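## Task

Place the eraser inside the chest's drawer labelled R. Every other object on the table must still be on the table at the end. The drawers have no end stops and can slide fully out. Dropping the eraser into its drawer from just above the drawer rim is allowed. All drawers must be closed at the finish. The chest may move a few centimetres and rotate a little but must be standing upright at the end. Nothing counts as done if it stays in place only because the robot is holding it.

## Robot and tools

ROBOT. Two Franka FR3 arms, left_arm and right_arm, each with a Robotiq 2F-140 two-finger gripper and a wrist camera. Base of left_arm sits at (+0.046, +0.361, 0) m, quat_wxyz (+0.997, 0, 0, +0.082); right_arm at (-0.008, -0.287, 0) m, quat_wxyz (+0.999, 0, 0, +0.052). The names are labels only, not image sides.

FRAME. One scene frame for everything: origin on the table surface midway between the arms, +z up, +x away over the table, left_arm on the +y side. Gripper fingers point along the gripper's own +z and open and close along its y. The reported end_effector_position is the point between the pads when shut; fingertips stick out about 33 mm past it when closed, 9 mm when fully open, and they move about 24 mm further out while closing, so keep that clearance above surfaces. Reported hand positions can be off, more so at long reach.

JOINT ORDER (every row and every per-joint list): waist (fr3_joint1), shoulder (fr3_joint2), upper arm roll (fr3_joint3), elbow (fr3_joint4), forearm roll (fr3_joint5), wrist pitch (fr3_joint6), wrist roll (fr3_joint7). Stated ranges in rad: waist -2.744..2.744, shoulder -1.784..1.784, upper arm roll -2.901..2.901, elbow -3.042..-0.152, forearm roll -2.807..2.807, wrist pitch 0.544..4.517, wrist roll -3.016..3.016. True ends may differ by up to 0.018 rad.

ROW LAYOUT. One row covers both arms: 20 numbers in [-1, 1]. First left_arm: 7 joint offsets, then gripper position, force_limit, speed; then the same 10 for right_arm. Optionally 14 more numbers in [0, 1] follow (34 total): per-joint stiffness scales, left's 7 then right's 7, which persist until rewritten. Joint numbers are scaled offsets, not poses: 1.0 equals 1.427 rad for waist, shoulder, upper arm roll, elbow; 3.044 for forearm roll; 2.596 for wrist pitch; 3.91 for wrist roll. Gripper numbers are absolute commands: position +1 = open 140 mm, about -0.8 = pads touching, -1 = squeeze until blocked; force_limit -1/0/+1 about 14/60/107 N; speed -1/0/+1 about 30/140/250 mm/s. To leave a gripper unchanged, repeat its last three numbers (0 is itself a command).

execute_actions(actions). actions is a list of actions; each action is a table of up to 15 rows, one row per 1/30 s step, 0.5 s per action; a short table repeats its final row until 15 steps pass. Offsets in every row are measured from the joint angles at the start of that action (for the first action, the last reported angles), not from the previous row. If any action would push a joint more than 0.018 rad beyond its range it is rejected for both arms; if the first action fails that or any action is malformed, nothing in the call runs. An empty list only returns state and images.

move(target, speed, blocking). target is one row as above; its joint offsets count from the "Joint positions" of the latest result showing them. All joints follow synchronized paths lasting 0.5 to 10 s, so the hand traces a curve and does not avoid obstacles or the other arm. speed is the top rate, in rad/s, of the joint with the longest way to go: 0.01 to 2, default 0.5. blocking=false returns after 0.5 s while motion continues; then use wait or stop before any new motion. Faster moves and targets set deep past a contact hit and press harder.

wait(seconds): 0 to 10, arms hold last command; returns early when a running move ends. stop(): brakes a running move (needs room). zoom_image(camera, region): camera one of cam_high (896x504), cam_low (896x504), cam_left_wrist (616x616), cam_right_wrist (616x616); region [x0, y0, x1, y1] in pixels from the top-left, at most 504 by 504. set_collision_behavior(contact_force_n): 20, 40 or 85 N; start value is 20. read_manual(section): licence texts only. finished_scene(scene): pass the current scene number once the goal holds on its own; irreversible.

RESULTS. The state line gives each hand's position (m) and quat_wxyz. Joint positions, Joint velocities and Joint targets come per arm in joint order (rad, rad/s). object_status: 0 moving, 1 blocked while opening, 2 blocked while closing (a grip), 3 reached target or pads met (thin items may still be held). Confirm a grasp by reading 2. position_measured is in counts: 3 open, 230 pads touching, not linear. To squeeze harder while status is 2, raise force_limit and nudge position (-1 to -0.98 or back). "joint sent to its limit" means a joint was clipped at its end; "joint command not followed" means the clearance check altered targets. Step readings mark HELD for an arm whose row was held back. A move adds a "move:" line: ending (done, off_target, moving, held, fault), limits=held or none, and each arm's joint furthest from target; after limits=held the arm can suddenly speed up.

MOTION LIMITS. Each step a joint's target stays within a lead of its measured angle: 0.248 rad for the first four joints, 0.677 forearm roll, 0.715 wrist pitch, 1.54 wrist roll; targets that would move a hand over 70 mm from where it is are scaled back. Big moves span several actions; an unfinished one must be re-sent.

AVOID. Contact torque at a joint's load limit (waist, shoulder 20; upper arm roll, elbow 18; wrist joints 12 N m) or outside force at the contact limit freezes that arm for 10 s. Held weight counts. Don't let the arms collide or press on each other. Don't knock or drop things off the table; pull drawers slowly since they slide out fully; keep the chest upright. Expect occasional tugs on a held object. Long holding heats motors: MOTOR HOT warns, OVER-TEMPERATURE FAULT brakes the arm.

Each tool is called after "Emit:" in YAML: its name, and indented under it one key for each argument.

## Session

Emit:
execute_actions:
  actions: []

Scene clock: 0.00 s.
left_arm: end_effector_position=(+0.8455, +0.2747, +0.3629) position_measured=3 object_status=3 end_effector_quat_wxyz=(-0.143, +0.818, -0.427, +0.358) | right_arm: end_effector_position=(+0.5468, +0.2699, +0.2583) position_measured=3 object_status=3 end_effector_quat_wxyz=(+0.289, -0.419, +0.637, -0.578)
Joint names: [waist, shoulder, upper arm roll, elbow, forearm roll, wrist pitch, wrist roll]
Joint positions: left_arm=[-0.266  0.178 -0.006 -1.876  0.017  2.845 -0.73 ] | right_arm=[ 1.229  0.987 -0.241 -1.051 -1.176  1.591  1.9  ]
Joint velocities: left_arm=[-0.001  0.001 -0.002 -0.001  0.     0.     0.001] | right_arm=[-0.    -0.001  0.     0.001  0.001  0.001 -0.   ]
Joint targets: left_arm=[-0.266 0.178 -0.006 -1.876 0.017 2.845 -0.730] | right_arm=[1.229 0.987 -0.241 -1.051 -1.176 1.591 1.900]
Joint stiffness scale: left_arm=[1. 1. 1. 1. 1. 1. 1.] | right_arm=[1. 1. 1. 1. 1. 1. 1.]

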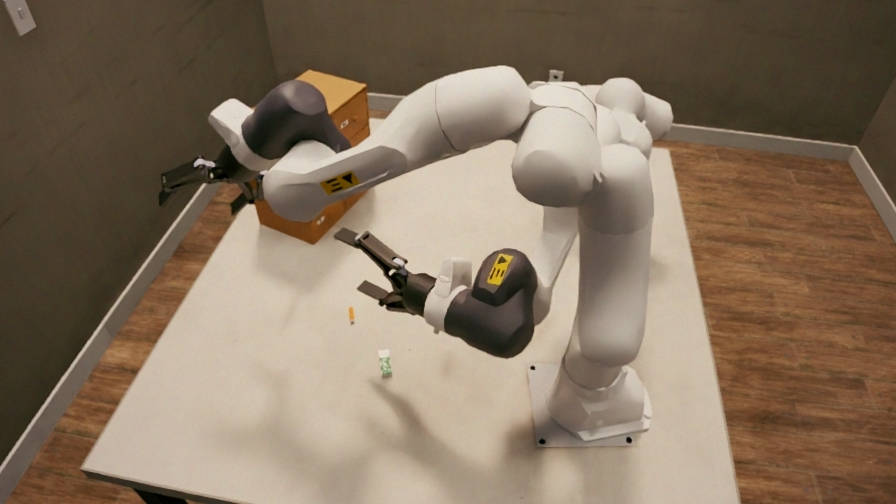

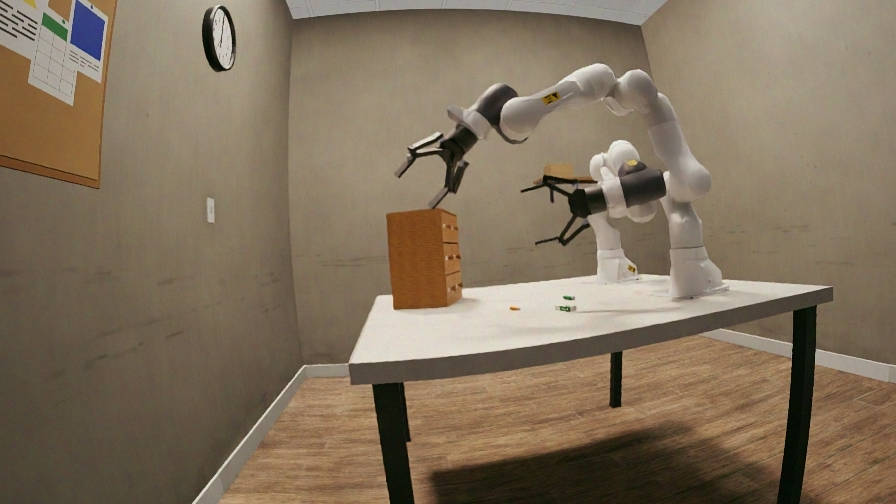

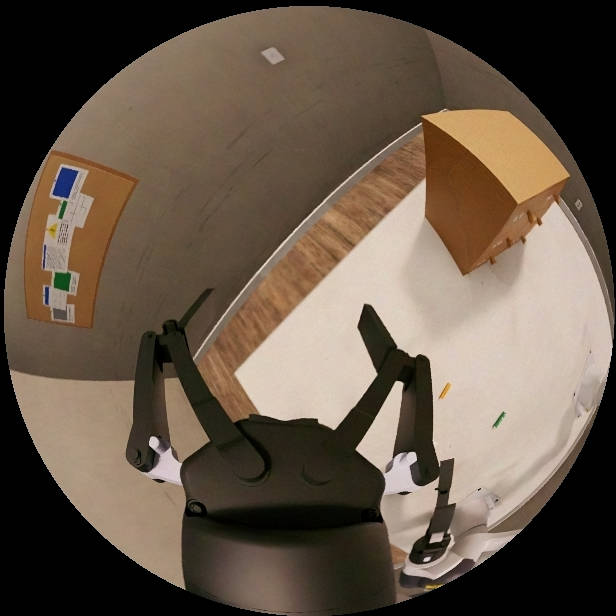

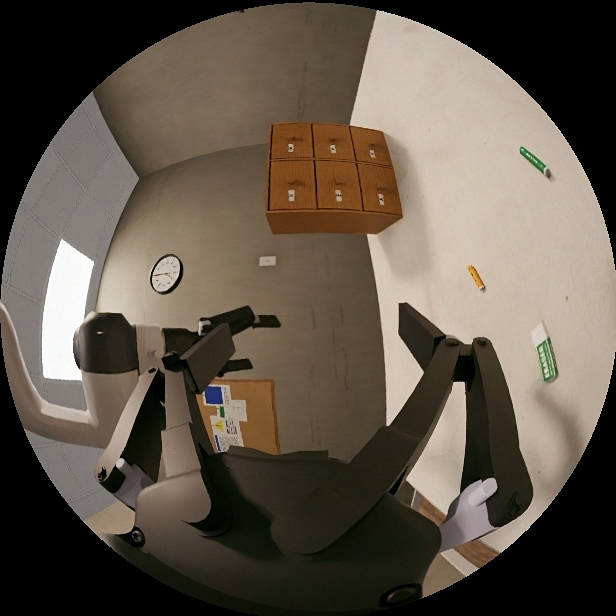

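Emit:
zoom_image:
  camera: "cam_right_wrist"
  region: [255, 110, 415, 245]

Region (255, 110, 415, 245) of cam_right_wrist's 616x616 image, scaled by 3.150, with more detail than that image has; it fills the top 425 rows of this view, and the rest is white.

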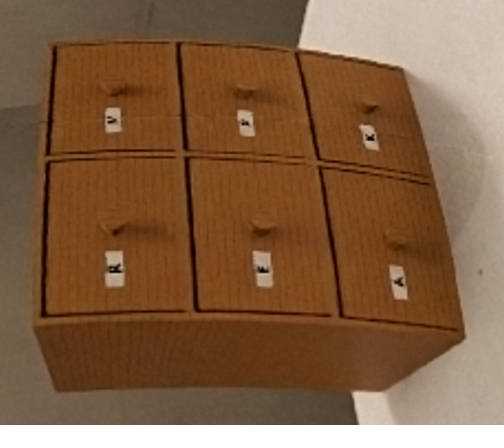

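Emit:
move:
  target: [0.5,-0.335,0.004,-0.227,-0.005,-0.364,0.15,0.3,0,0,-0.724,-0.859,0.169,-0.73,0.386,0.159,0.082,0,0,0]
  speed: 0.7

Scene clock: 7.37 s.
left_arm: end_effector_position=(+0.4256, +0.6292, +0.2952) position_measured=91 object_status=3 end_effector_quat_wxyz=(-0.003, +0.919, -0.395, -0.002) | right_arm: end_effector_position=(+0.5008, -0.1304, +0.3296) position_measured=129 object_status=3 end_effector_quat_wxyz=(+0.067, +0.169, +0.983, +0.032)
Joint names: [waist, shoulder, upper arm roll, elbow, forearm roll, wrist pitch, wrist roll]
Joint positions: left_arm=[ 0.446 -0.299  0.002 -2.198  0.006  1.902 -0.149] | right_arm=[ 0.198 -0.236 -0.001 -2.09  -0.005  2.001  2.213]
Joint velocities: left_arm=[-0.001 -0.001  0.002 -0.002  0.    -0.     0.007] | right_arm=[-0.    -0.     0.     0.     0.    -0.     0.003]
Joint targets: left_arm=[0.447 -0.300 -0.000 -2.199 0.002 1.900 -0.144] | right_arm=[0.196 -0.238 0.000 -2.092 -0.001 2.004 2.220]
Joint stiffness scale: left_arm=[1. 1. 1. 1. 1. 1. 1.] | right_arm=[1. 1. 1. 1. 1. 1. 1.]
move: done; limits=none; left_arm: farthest joint: the wrist roll, 0.006 radians from its target (0.587 radians at the start); right_arm: farthest joint: the wrist roll, 0.007 radians from its target (0.321 radians at the start)

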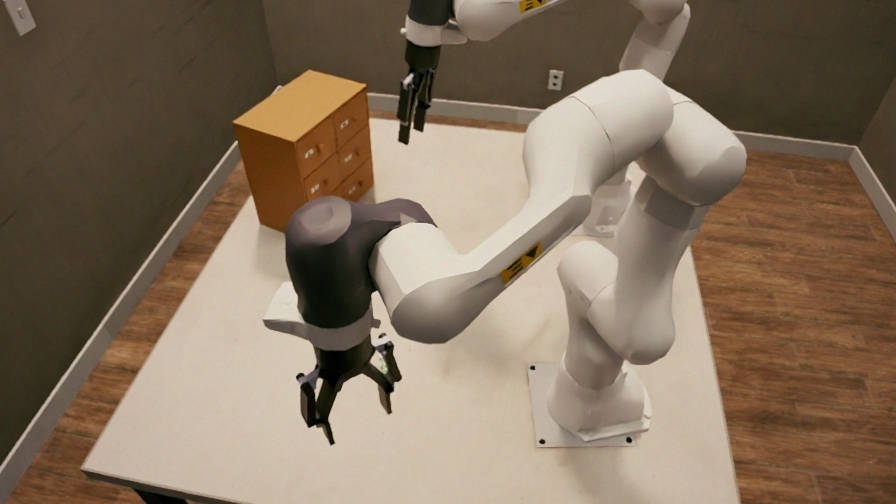

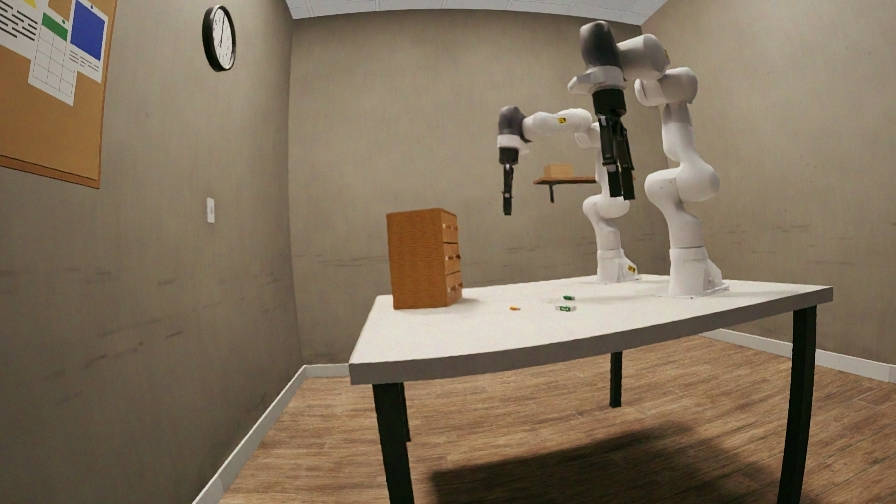

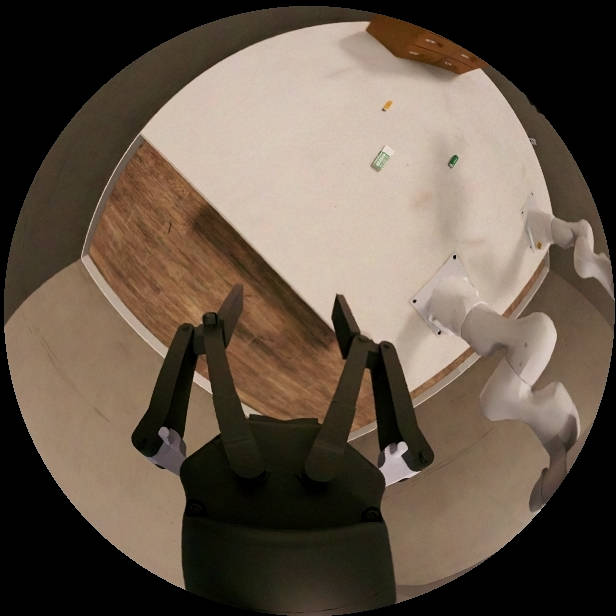

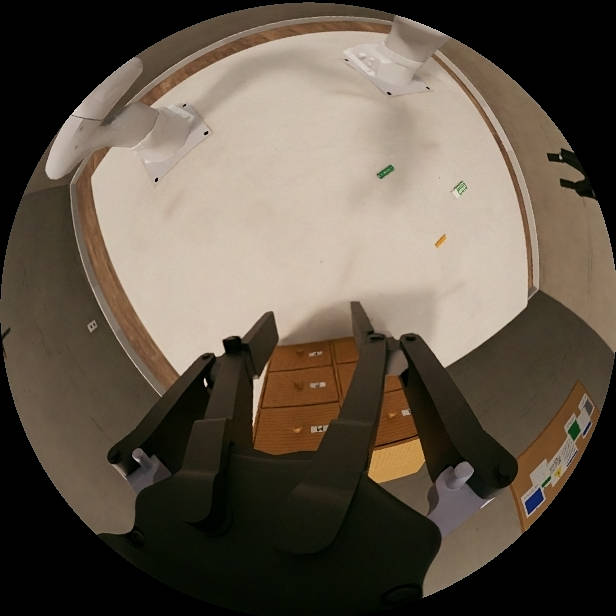

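Emit:
move:
  target: [-0.493,0.09,0,-0.245,-0.002,0.183,-0.08,0,0,0,-0.006,0.342,0,0.3405,0,0.021,0,0,0,0]
  speed: 0.6

Emit:
zoom_image:
  camera: "cam_high"
  region: [230, 60, 410, 220]

Scene clock: 14.27 s.
left_arm: end_effector_position=(+0.4853, +0.3210, +0.1200) position_measured=129 object_status=3 end_effector_quat_wxyz=(-0.001, +0.823, -0.569, -0.001) | right_arm: end_effector_position=(+0.6609, -0.0850, +0.2942) position_measured=129 object_status=3 end_effector_quat_wxyz=(+0.088, +0.172, +0.980, +0.042)
Joint names: [waist, shoulder, upper arm roll, elbow, forearm roll, wrist pitch, wrist roll]
Joint positions: left_arm=[-0.256 -0.17  -0.    -2.546  0.004  2.375 -0.456] | right_arm=[ 0.192  0.25  -0.001 -1.607 -0.005  2.053  2.214]
Joint velocities: left_arm=[-0.     0.002  0.001  0.001 -0.001  0.    -0.002] | right_arm=[-0.    -0.001 -0.001  0.001  0.     0.001 -0.002]
Joint targets: left_arm=[-0.257 -0.170 0.002 -2.548 0.000 2.377 -0.462] | right_arm=[0.190 0.251 -0.001 -1.604 -0.005 2.056 2.213]
Joint stiffness scale: left_arm=[1. 1. 1. 1. 1. 1. 1.] | right_arm=[1. 1. 1. 1. 1. 1. 1.]
move: done; limits=none; left_arm: farthest joint: the wrist roll, 0.005 radians from its target (0.315 radians at the start); right_arm: farthest joint: the waist, 0.003 radians from its target (0.009 radians at the start)

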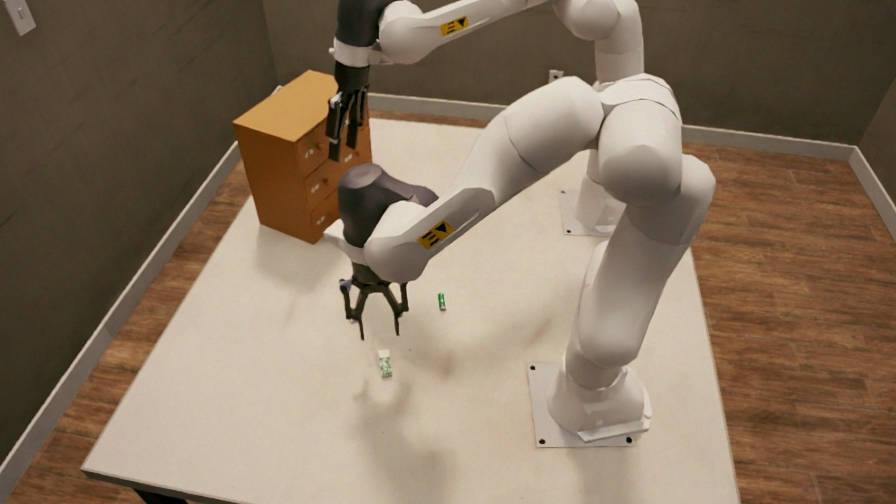

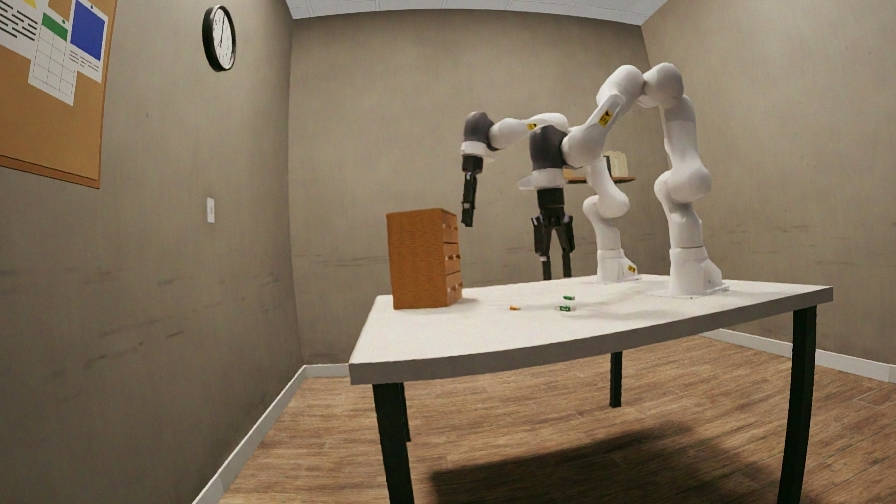

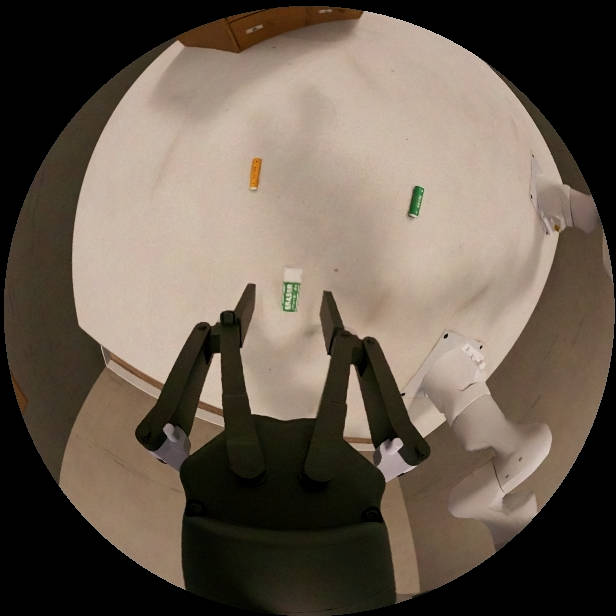

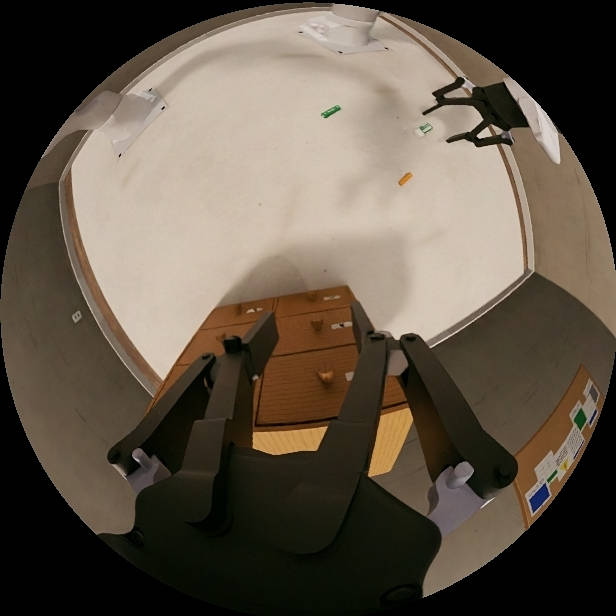

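Region (230, 60, 410, 220) of cam_high's 896x504 image, scaled by 2.800, with more detail than that image has.

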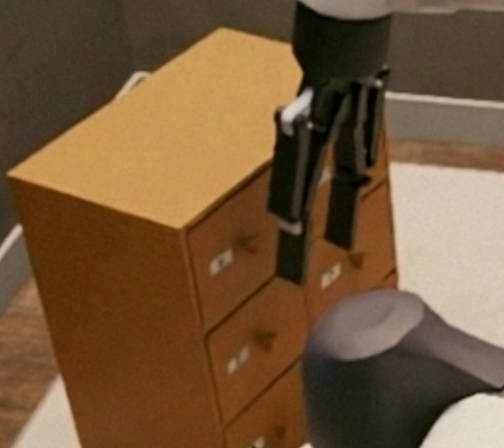

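Emit:
zoom_image:
  camera: "cam_low"
  region: [380, 160, 500, 320]

Region (380, 160, 500, 320) of cam_low's 896x504 image, scaled by 3.150, with more detail than that image has; it fills the left 378 columns of this view, and the rest is white.

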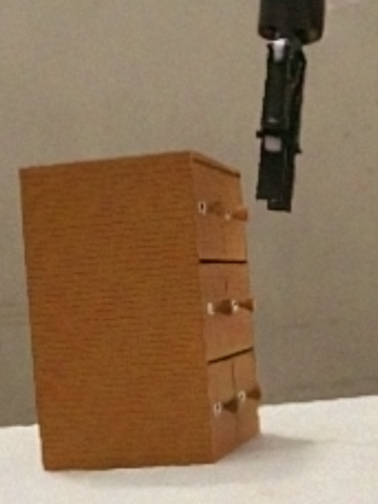

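Emit:
move:
  target: [0.015,0.0953,0,-0.04,0,0.075,0,0,0,0,-0.027,0.0905,0,0.1086,0,-0.007,-0.011,-0.1,0,0]
  speed: 0.2

Emit:
zoom_image:
  camera: "cam_low"
  region: [420, 170, 500, 260]

Emit:
zoom_image:
  camera: "cam_low"
  region: [520, 250, 600, 330]

Scene clock: 18.30 s.
left_arm: end_effector_position=(+0.4822, +0.3299, +0.0556) position_measured=129 object_status=3 end_effector_quat_wxyz=(-0.001, +0.829, -0.560, -0.001) | right_arm: end_effector_position=(+0.7049, -0.0995, +0.2832) position_measured=141 object_status=3 end_effector_quat_wxyz=(+0.094, +0.172, +0.980, +0.041)
Joint names: [waist, shoulder, upper arm roll, elbow, forearm roll, wrist pitch, wrist roll]
Joint positions: left_arm=[-0.236 -0.035 -0.    -2.602  0.004  2.567 -0.458] | right_arm=[ 0.156  0.378 -0.001 -1.454 -0.005  2.038  2.179]
Joint velocities: left_arm=[-0.     0.     0.    -0.001  0.001  0.005 -0.   ] | right_arm=[ 0.001 -0.001 -0.     0.001 -0.    -0.    -0.002]
Joint targets: left_arm=[-0.234 -0.034 -0.000 -2.603 0.004 2.570 -0.456] | right_arm=[0.154 0.379 -0.001 -1.452 -0.005 2.035 2.171]
Joint stiffness scale: left_arm=[1. 1. 1. 1. 1. 1. 1.] | right_arm=[1. 1. 1. 1. 1. 1. 1.]
move: done; limits=none; left_arm: farthest joint: the wrist pitch, 0.003 radians from its target (0.195 radians at the start); right_arm: farthest joint: the wrist roll, 0.008 radians from its target (0.043 radians at the start)

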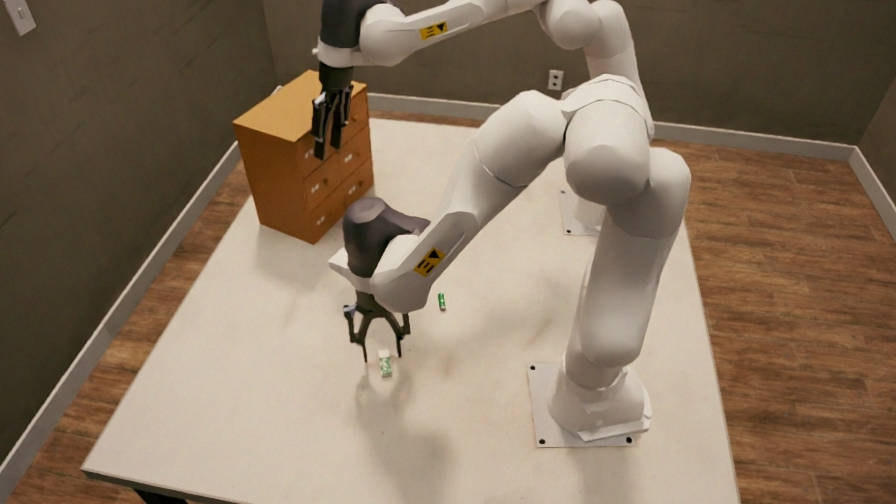

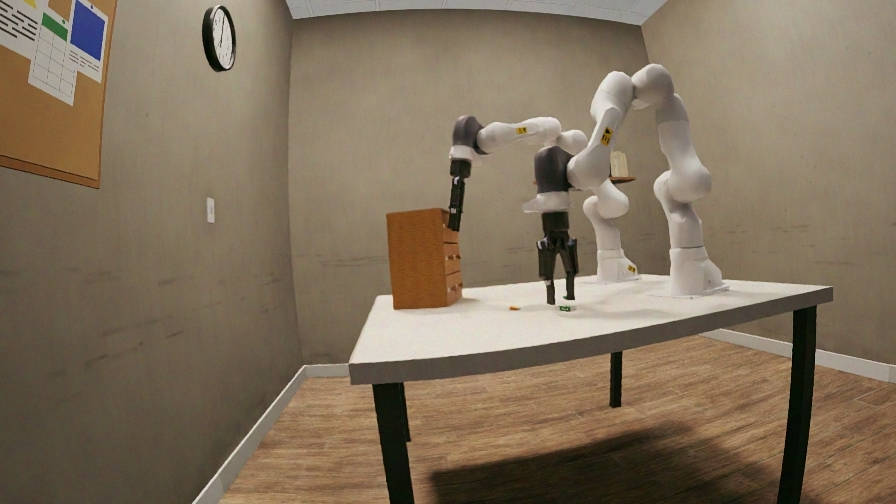

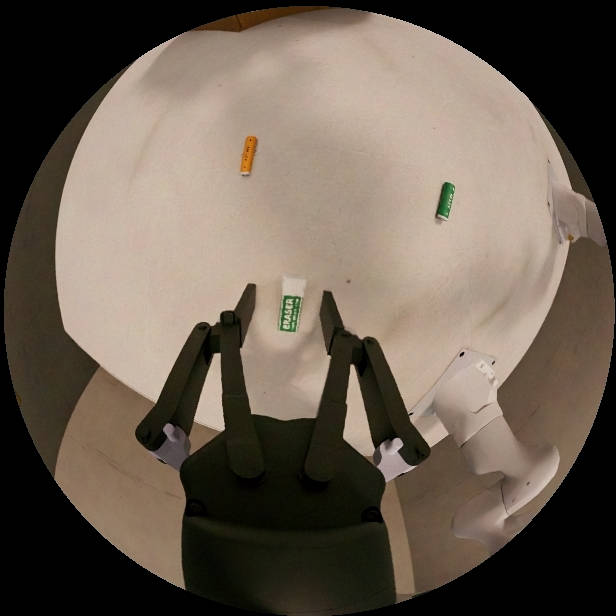

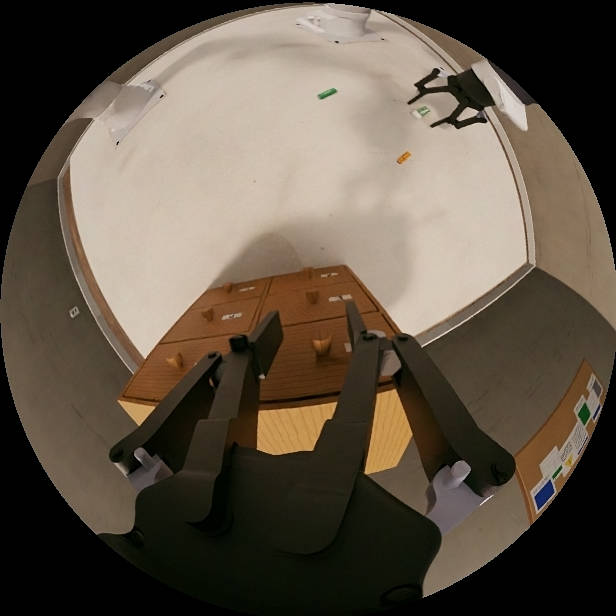

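Region (420, 170, 500, 260) of cam_low's 896x504 image, scaled by 5.600, with more detail than that image has.

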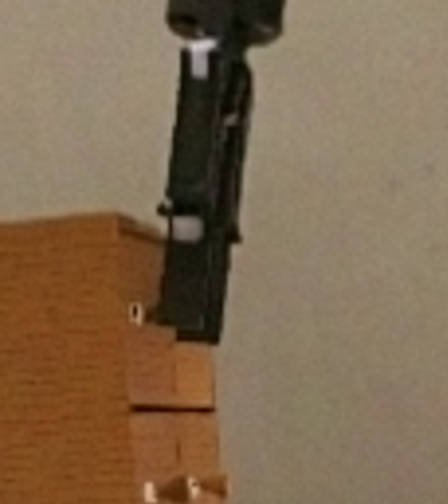

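Region (520, 250, 600, 330) of cam_low's 896x504 image, scaled by 6.300, with more detail than that image has.

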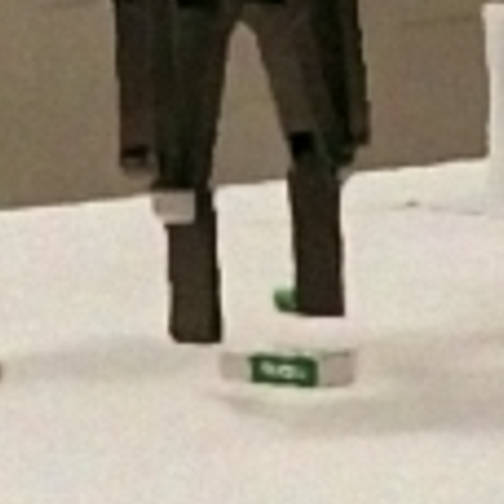

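Emit:
move:
  target: [0.012,0.013,0,-0.016,0,0.016,0.008,-0.3,0,-0.7,-0.0056,0.0175,0,0.0265,0,-0.006,-0.003,-0.4,0,-0.5]
  speed: 0.06

Emit:
zoom_image:
  camera: "cam_low"
  region: [420, 170, 500, 260]

Emit:
zoom_image:
  camera: "cam_low"
  region: [520, 250, 600, 330]

Emit:
zoom_image:
  camera: "cam_right_wrist"
  region: [230, 270, 410, 420]

Scene clock: 21.90 s.
left_arm: end_effector_position=(+0.4773, +0.3371, +0.0437) position_measured=167 object_status=3 end_effector_quat_wxyz=(-0.001, +0.826, -0.564, -0.001) | right_arm: end_effector_position=(+0.7119, -0.1020, +0.2836) position_measured=179 object_status=3 end_effector_quat_wxyz=(+0.094, +0.172, +0.980, +0.040)
Joint names: [waist, shoulder, upper arm roll, elbow, forearm roll, wrist pitch, wrist roll]
Joint positions: left_arm=[-0.22  -0.018 -0.    -2.624  0.004  2.606 -0.432] | right_arm=[ 0.15   0.4   -0.001 -1.419 -0.005  2.025  2.174]
Joint velocities: left_arm=[-0.     0.    -0.    -0.001  0.001  0.001  0.007] | right_arm=[-0.002 -0.001 -0.001 -0.001 -0.001  0.    -0.001]
Joint targets: left_arm=[-0.219 -0.016 -0.000 -2.625 0.004 2.608 -0.427] | right_arm=[0.148 0.403 -0.001 -1.416 -0.005 2.022 2.167]
Joint stiffness scale: left_arm=[1. 1. 1. 1. 1. 1. 1.] | right_arm=[1. 1. 1. 1. 1. 1. 1.]
move: done; limits=none; left_arm: farthest joint: the wrist roll, 0.006 radians from its target (0.031 radians at the start); right_arm: farthest joint: the wrist roll, 0.006 radians from its target (0.010 radians at the start)

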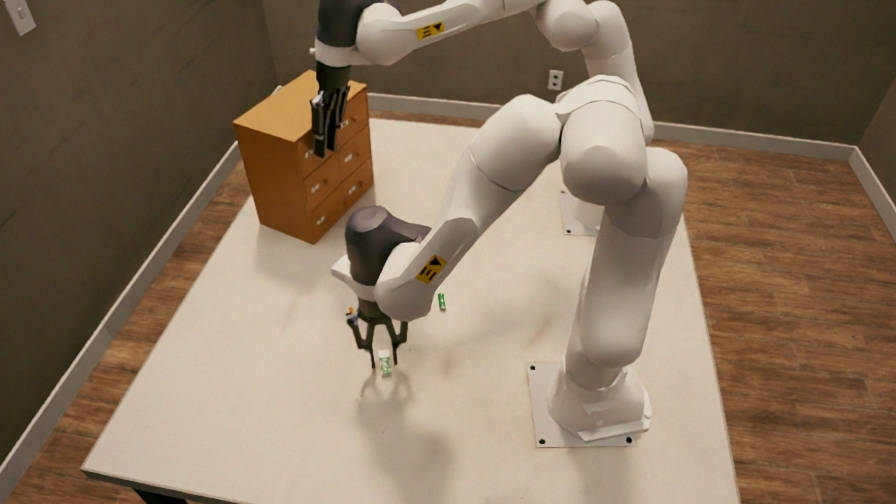

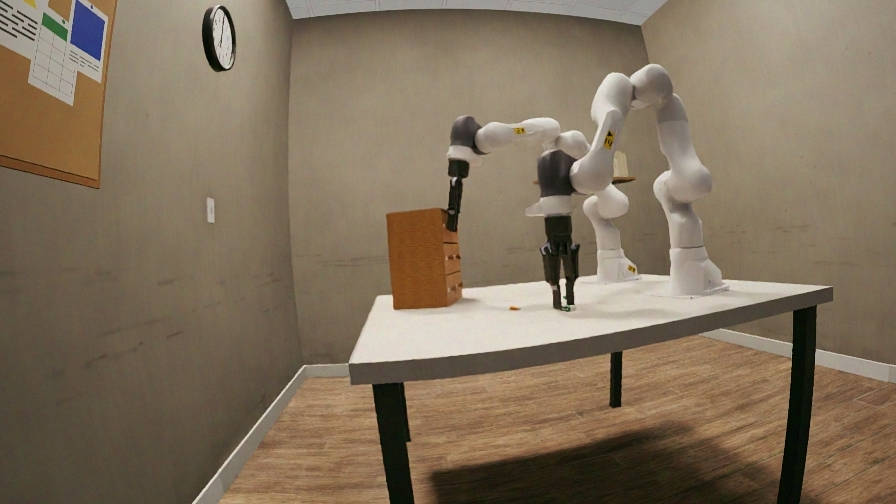

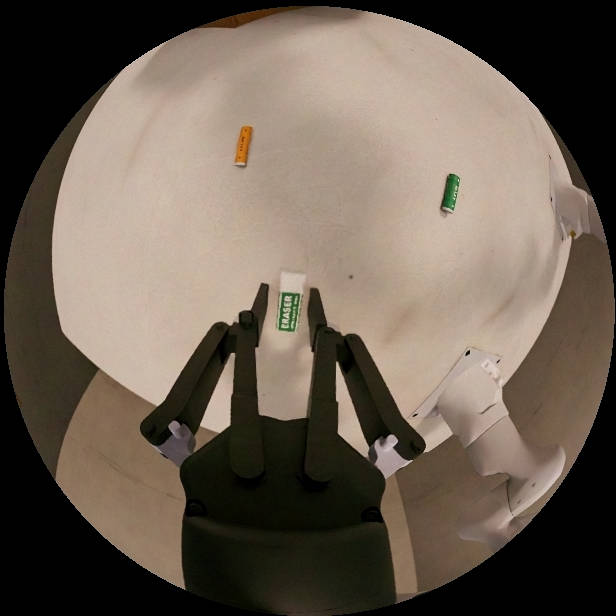

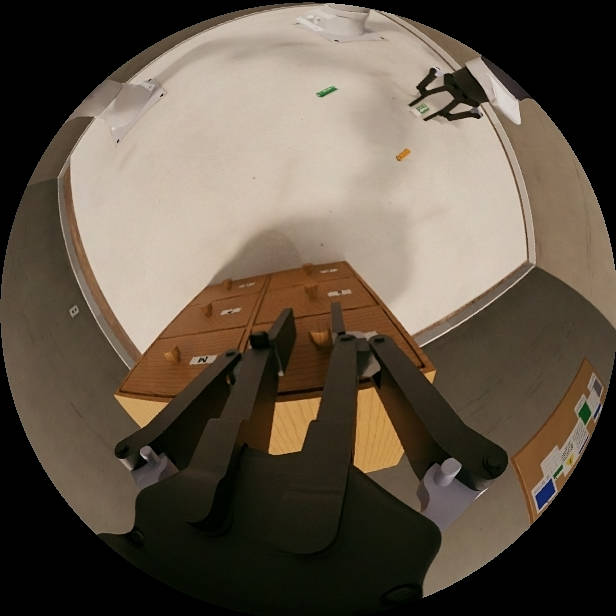

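Region (420, 170, 500, 260) of cam_low's 896x504 image, scaled by 5.600, with more detail than that image has.

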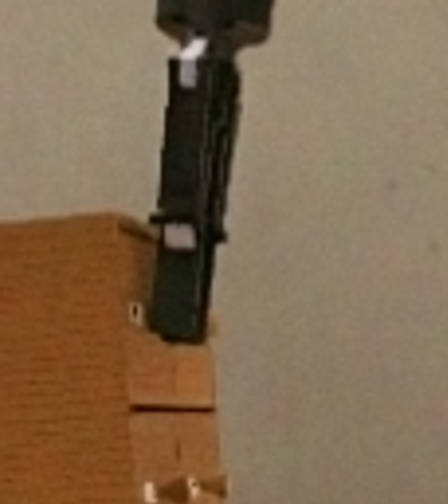

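Region (520, 250, 600, 330) of cam_low's 896x504 image, scaled by 6.300, with more detail than that image has.

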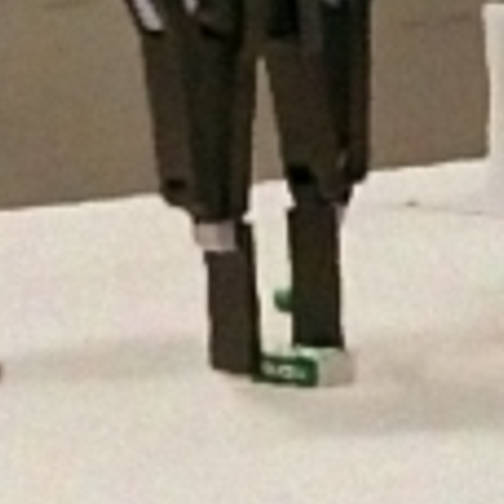

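Region (230, 270, 410, 420) of cam_right_wrist's 616x616 image, scaled by 2.800, with more detail than that image has.

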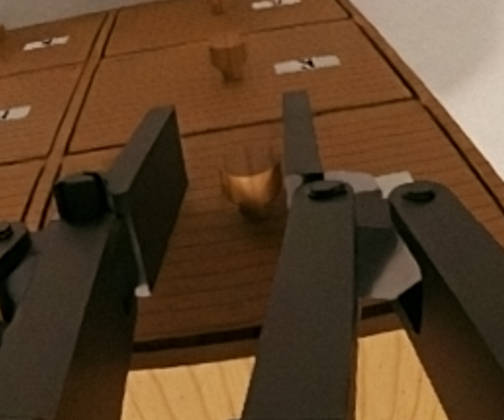

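Emit:
move:
  target: [0,0.0055,0,0,0,0.003,0,-0.3,0,-0.7,0.003,0.014,0,0.02,0,-0.0045,0,-0.4,0,-0.5]
  speed: 0.06

Emit:
move:
  target: [0,0,0,0,0,0,0,-1,-0.3,-0.8,0,0,0,0,0,0,0,-1,0,-0.8]

Emit:
zoom_image:
  camera: "cam_low"
  region: [520, 250, 600, 330]

Scene clock: 24.30 s.
left_arm: end_effector_position=(+0.4770, +0.3371, +0.0413) position_measured=167 object_status=3 end_effector_quat_wxyz=(-0.001, +0.825, -0.565, -0.001) | right_arm: end_effector_position=(+0.7160, -0.0995, +0.2830) position_measured=179 object_status=3 end_effector_quat_wxyz=(+0.094, +0.171, +0.980, +0.040)
Joint names: [waist, shoulder, upper arm roll, elbow, forearm roll, wrist pitch, wrist roll]
Joint positions: left_arm=[-0.22  -0.011 -0.    -2.624  0.004  2.611 -0.431] | right_arm=[ 0.152  0.418 -0.001 -1.393 -0.005  2.017  2.173]
Joint velocities: left_arm=[-0.001 -0.001 -0.001 -0.     0.     0.002 -0.002] | right_arm=[ 0.001 -0.    -0.001  0.001 -0.002 -0.004 -0.   ]
Joint targets: left_arm=[-0.220 -0.010 -0.000 -2.624 0.004 2.614 -0.432] | right_arm=[0.155 0.420 -0.001 -1.390 -0.005 2.013 2.174]
Joint stiffness scale: left_arm=[1. 1. 1. 1. 1. 1. 1.] | right_arm=[1. 1. 1. 1. 1. 1. 1.]
move: done; limits=none; left_arm: farthest joint: the wrist pitch, 0.002 radians from its target (0.007 radians at the start); right_arm: farthest joint: the elbow, 0.003 radians from its target (0.028 radians at the start)

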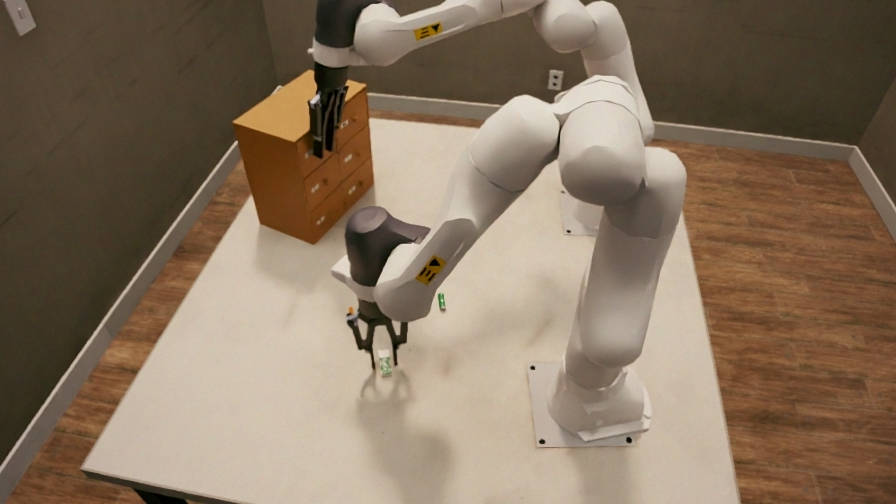

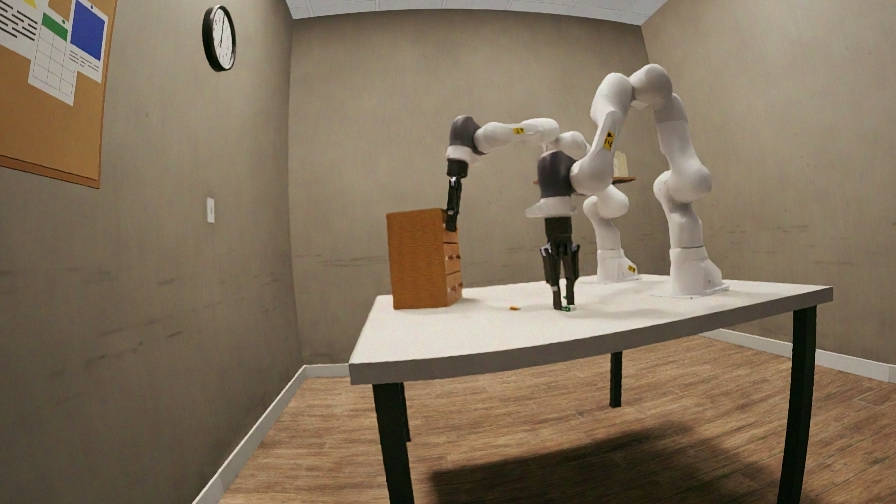

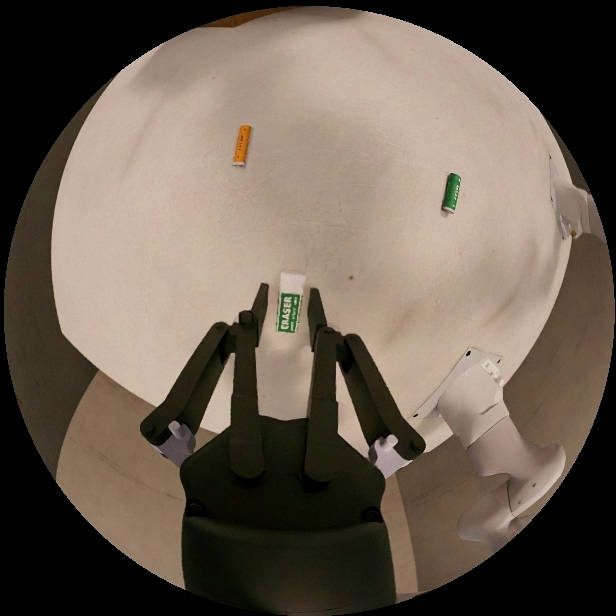

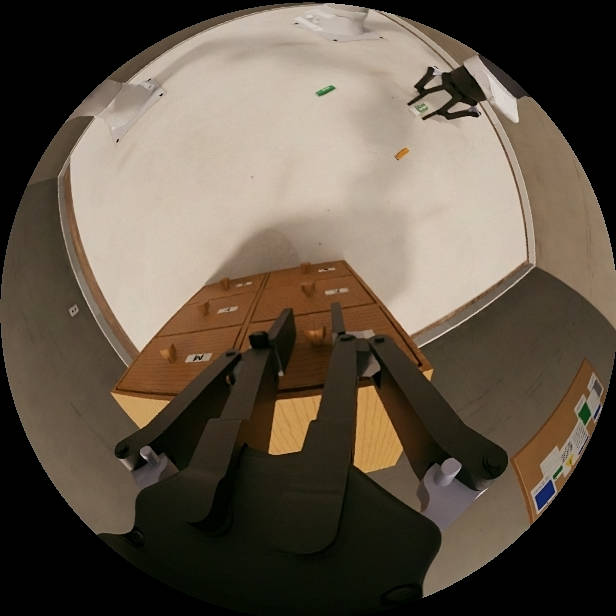

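Scene clock: 24.90 s.
left_arm: end_effector_position=(+0.4771, +0.3371, +0.0415) position_measured=200 object_status=2 end_effector_quat_wxyz=(-0.001, +0.825, -0.565, -0.001) | right_arm: end_effector_position=(+0.7160, -0.0995, +0.2832) position_measured=211 object_status=2 end_effector_quat_wxyz=(+0.094, +0.171, +0.980, +0.040)
Joint names: [waist, shoulder, upper arm roll, elbow, forearm roll, wrist pitch, wrist roll]
Joint positions: left_arm=[-0.22  -0.011 -0.    -2.624  0.004  2.612 -0.431] | right_arm=[ 0.152  0.418 -0.001 -1.393 -0.005  2.017  2.173]
Joint velocities: left_arm=[-0.001 -0.001 -0.001 -0.    -0.    -0.    -0.001] | right_arm=[ 0.001  0.     0.     0.001  0.     0.    -0.001]
Joint targets: left_arm=[-0.220 -0.011 -0.000 -2.624 0.004 2.611 -0.431] | right_arm=[0.152 0.418 -0.001 -1.393 -0.005 2.017 2.173]
Joint stiffness scale: left_arm=[1. 1. 1. 1. 1. 1. 1.] | right_arm=[1. 1. 1. 1. 1. 1. 1.]
move: done; limits=none; left_arm: farthest joint: the wrist pitch, 0.001 radians from its target (0.000 radians at the start); right_arm: farthest joint: the waist, 0.000 radians from its target (0.000 radians at the start)

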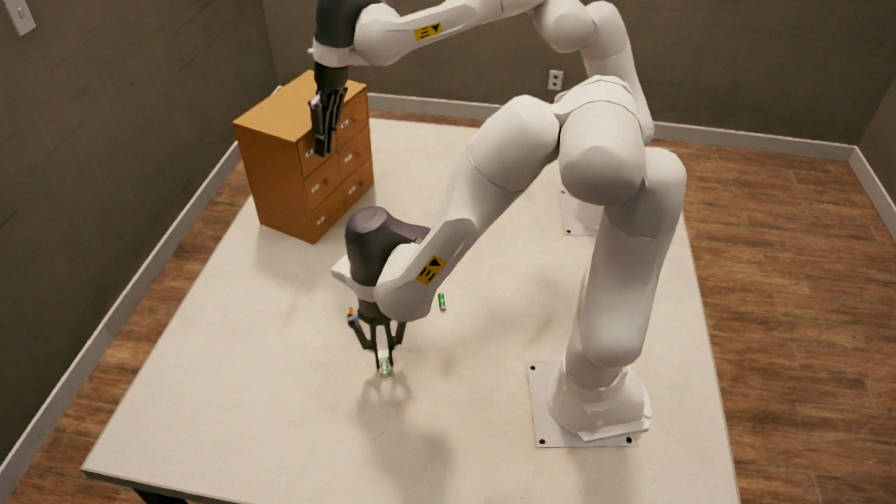

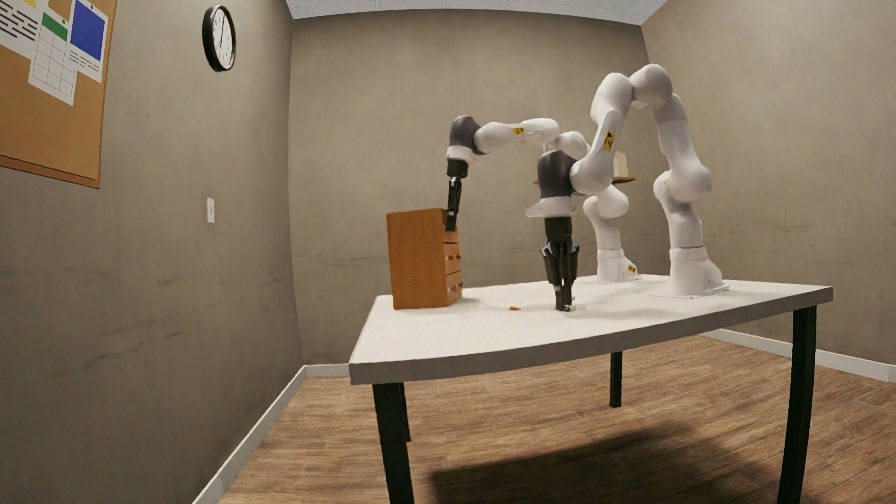

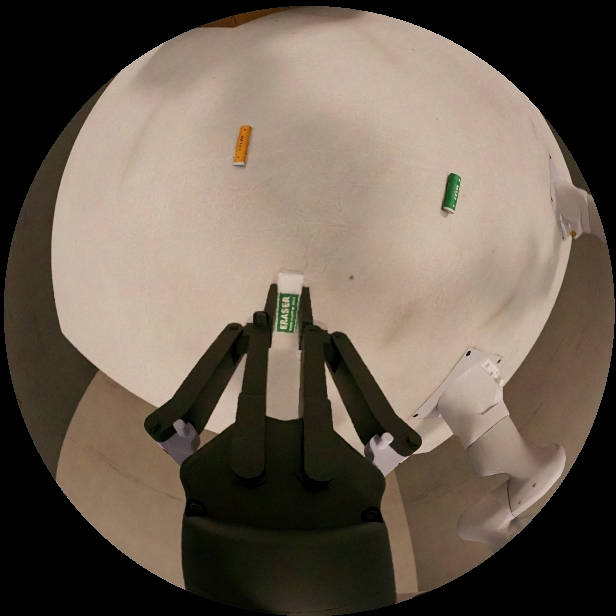

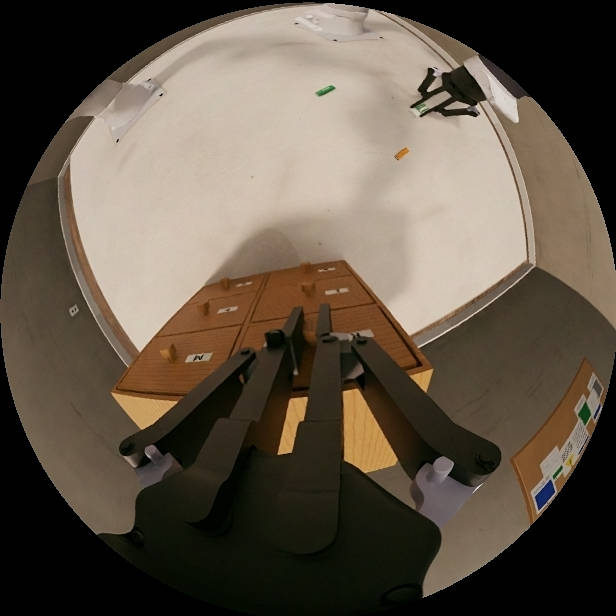

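Region (520, 250, 600, 330) of cam_low's 896x504 image, scaled by 6.300, with more detail than that image has.

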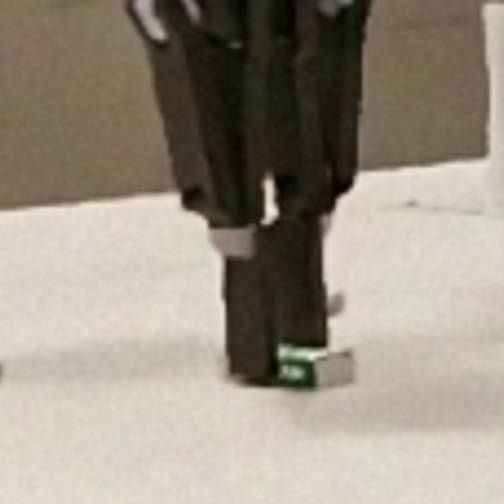

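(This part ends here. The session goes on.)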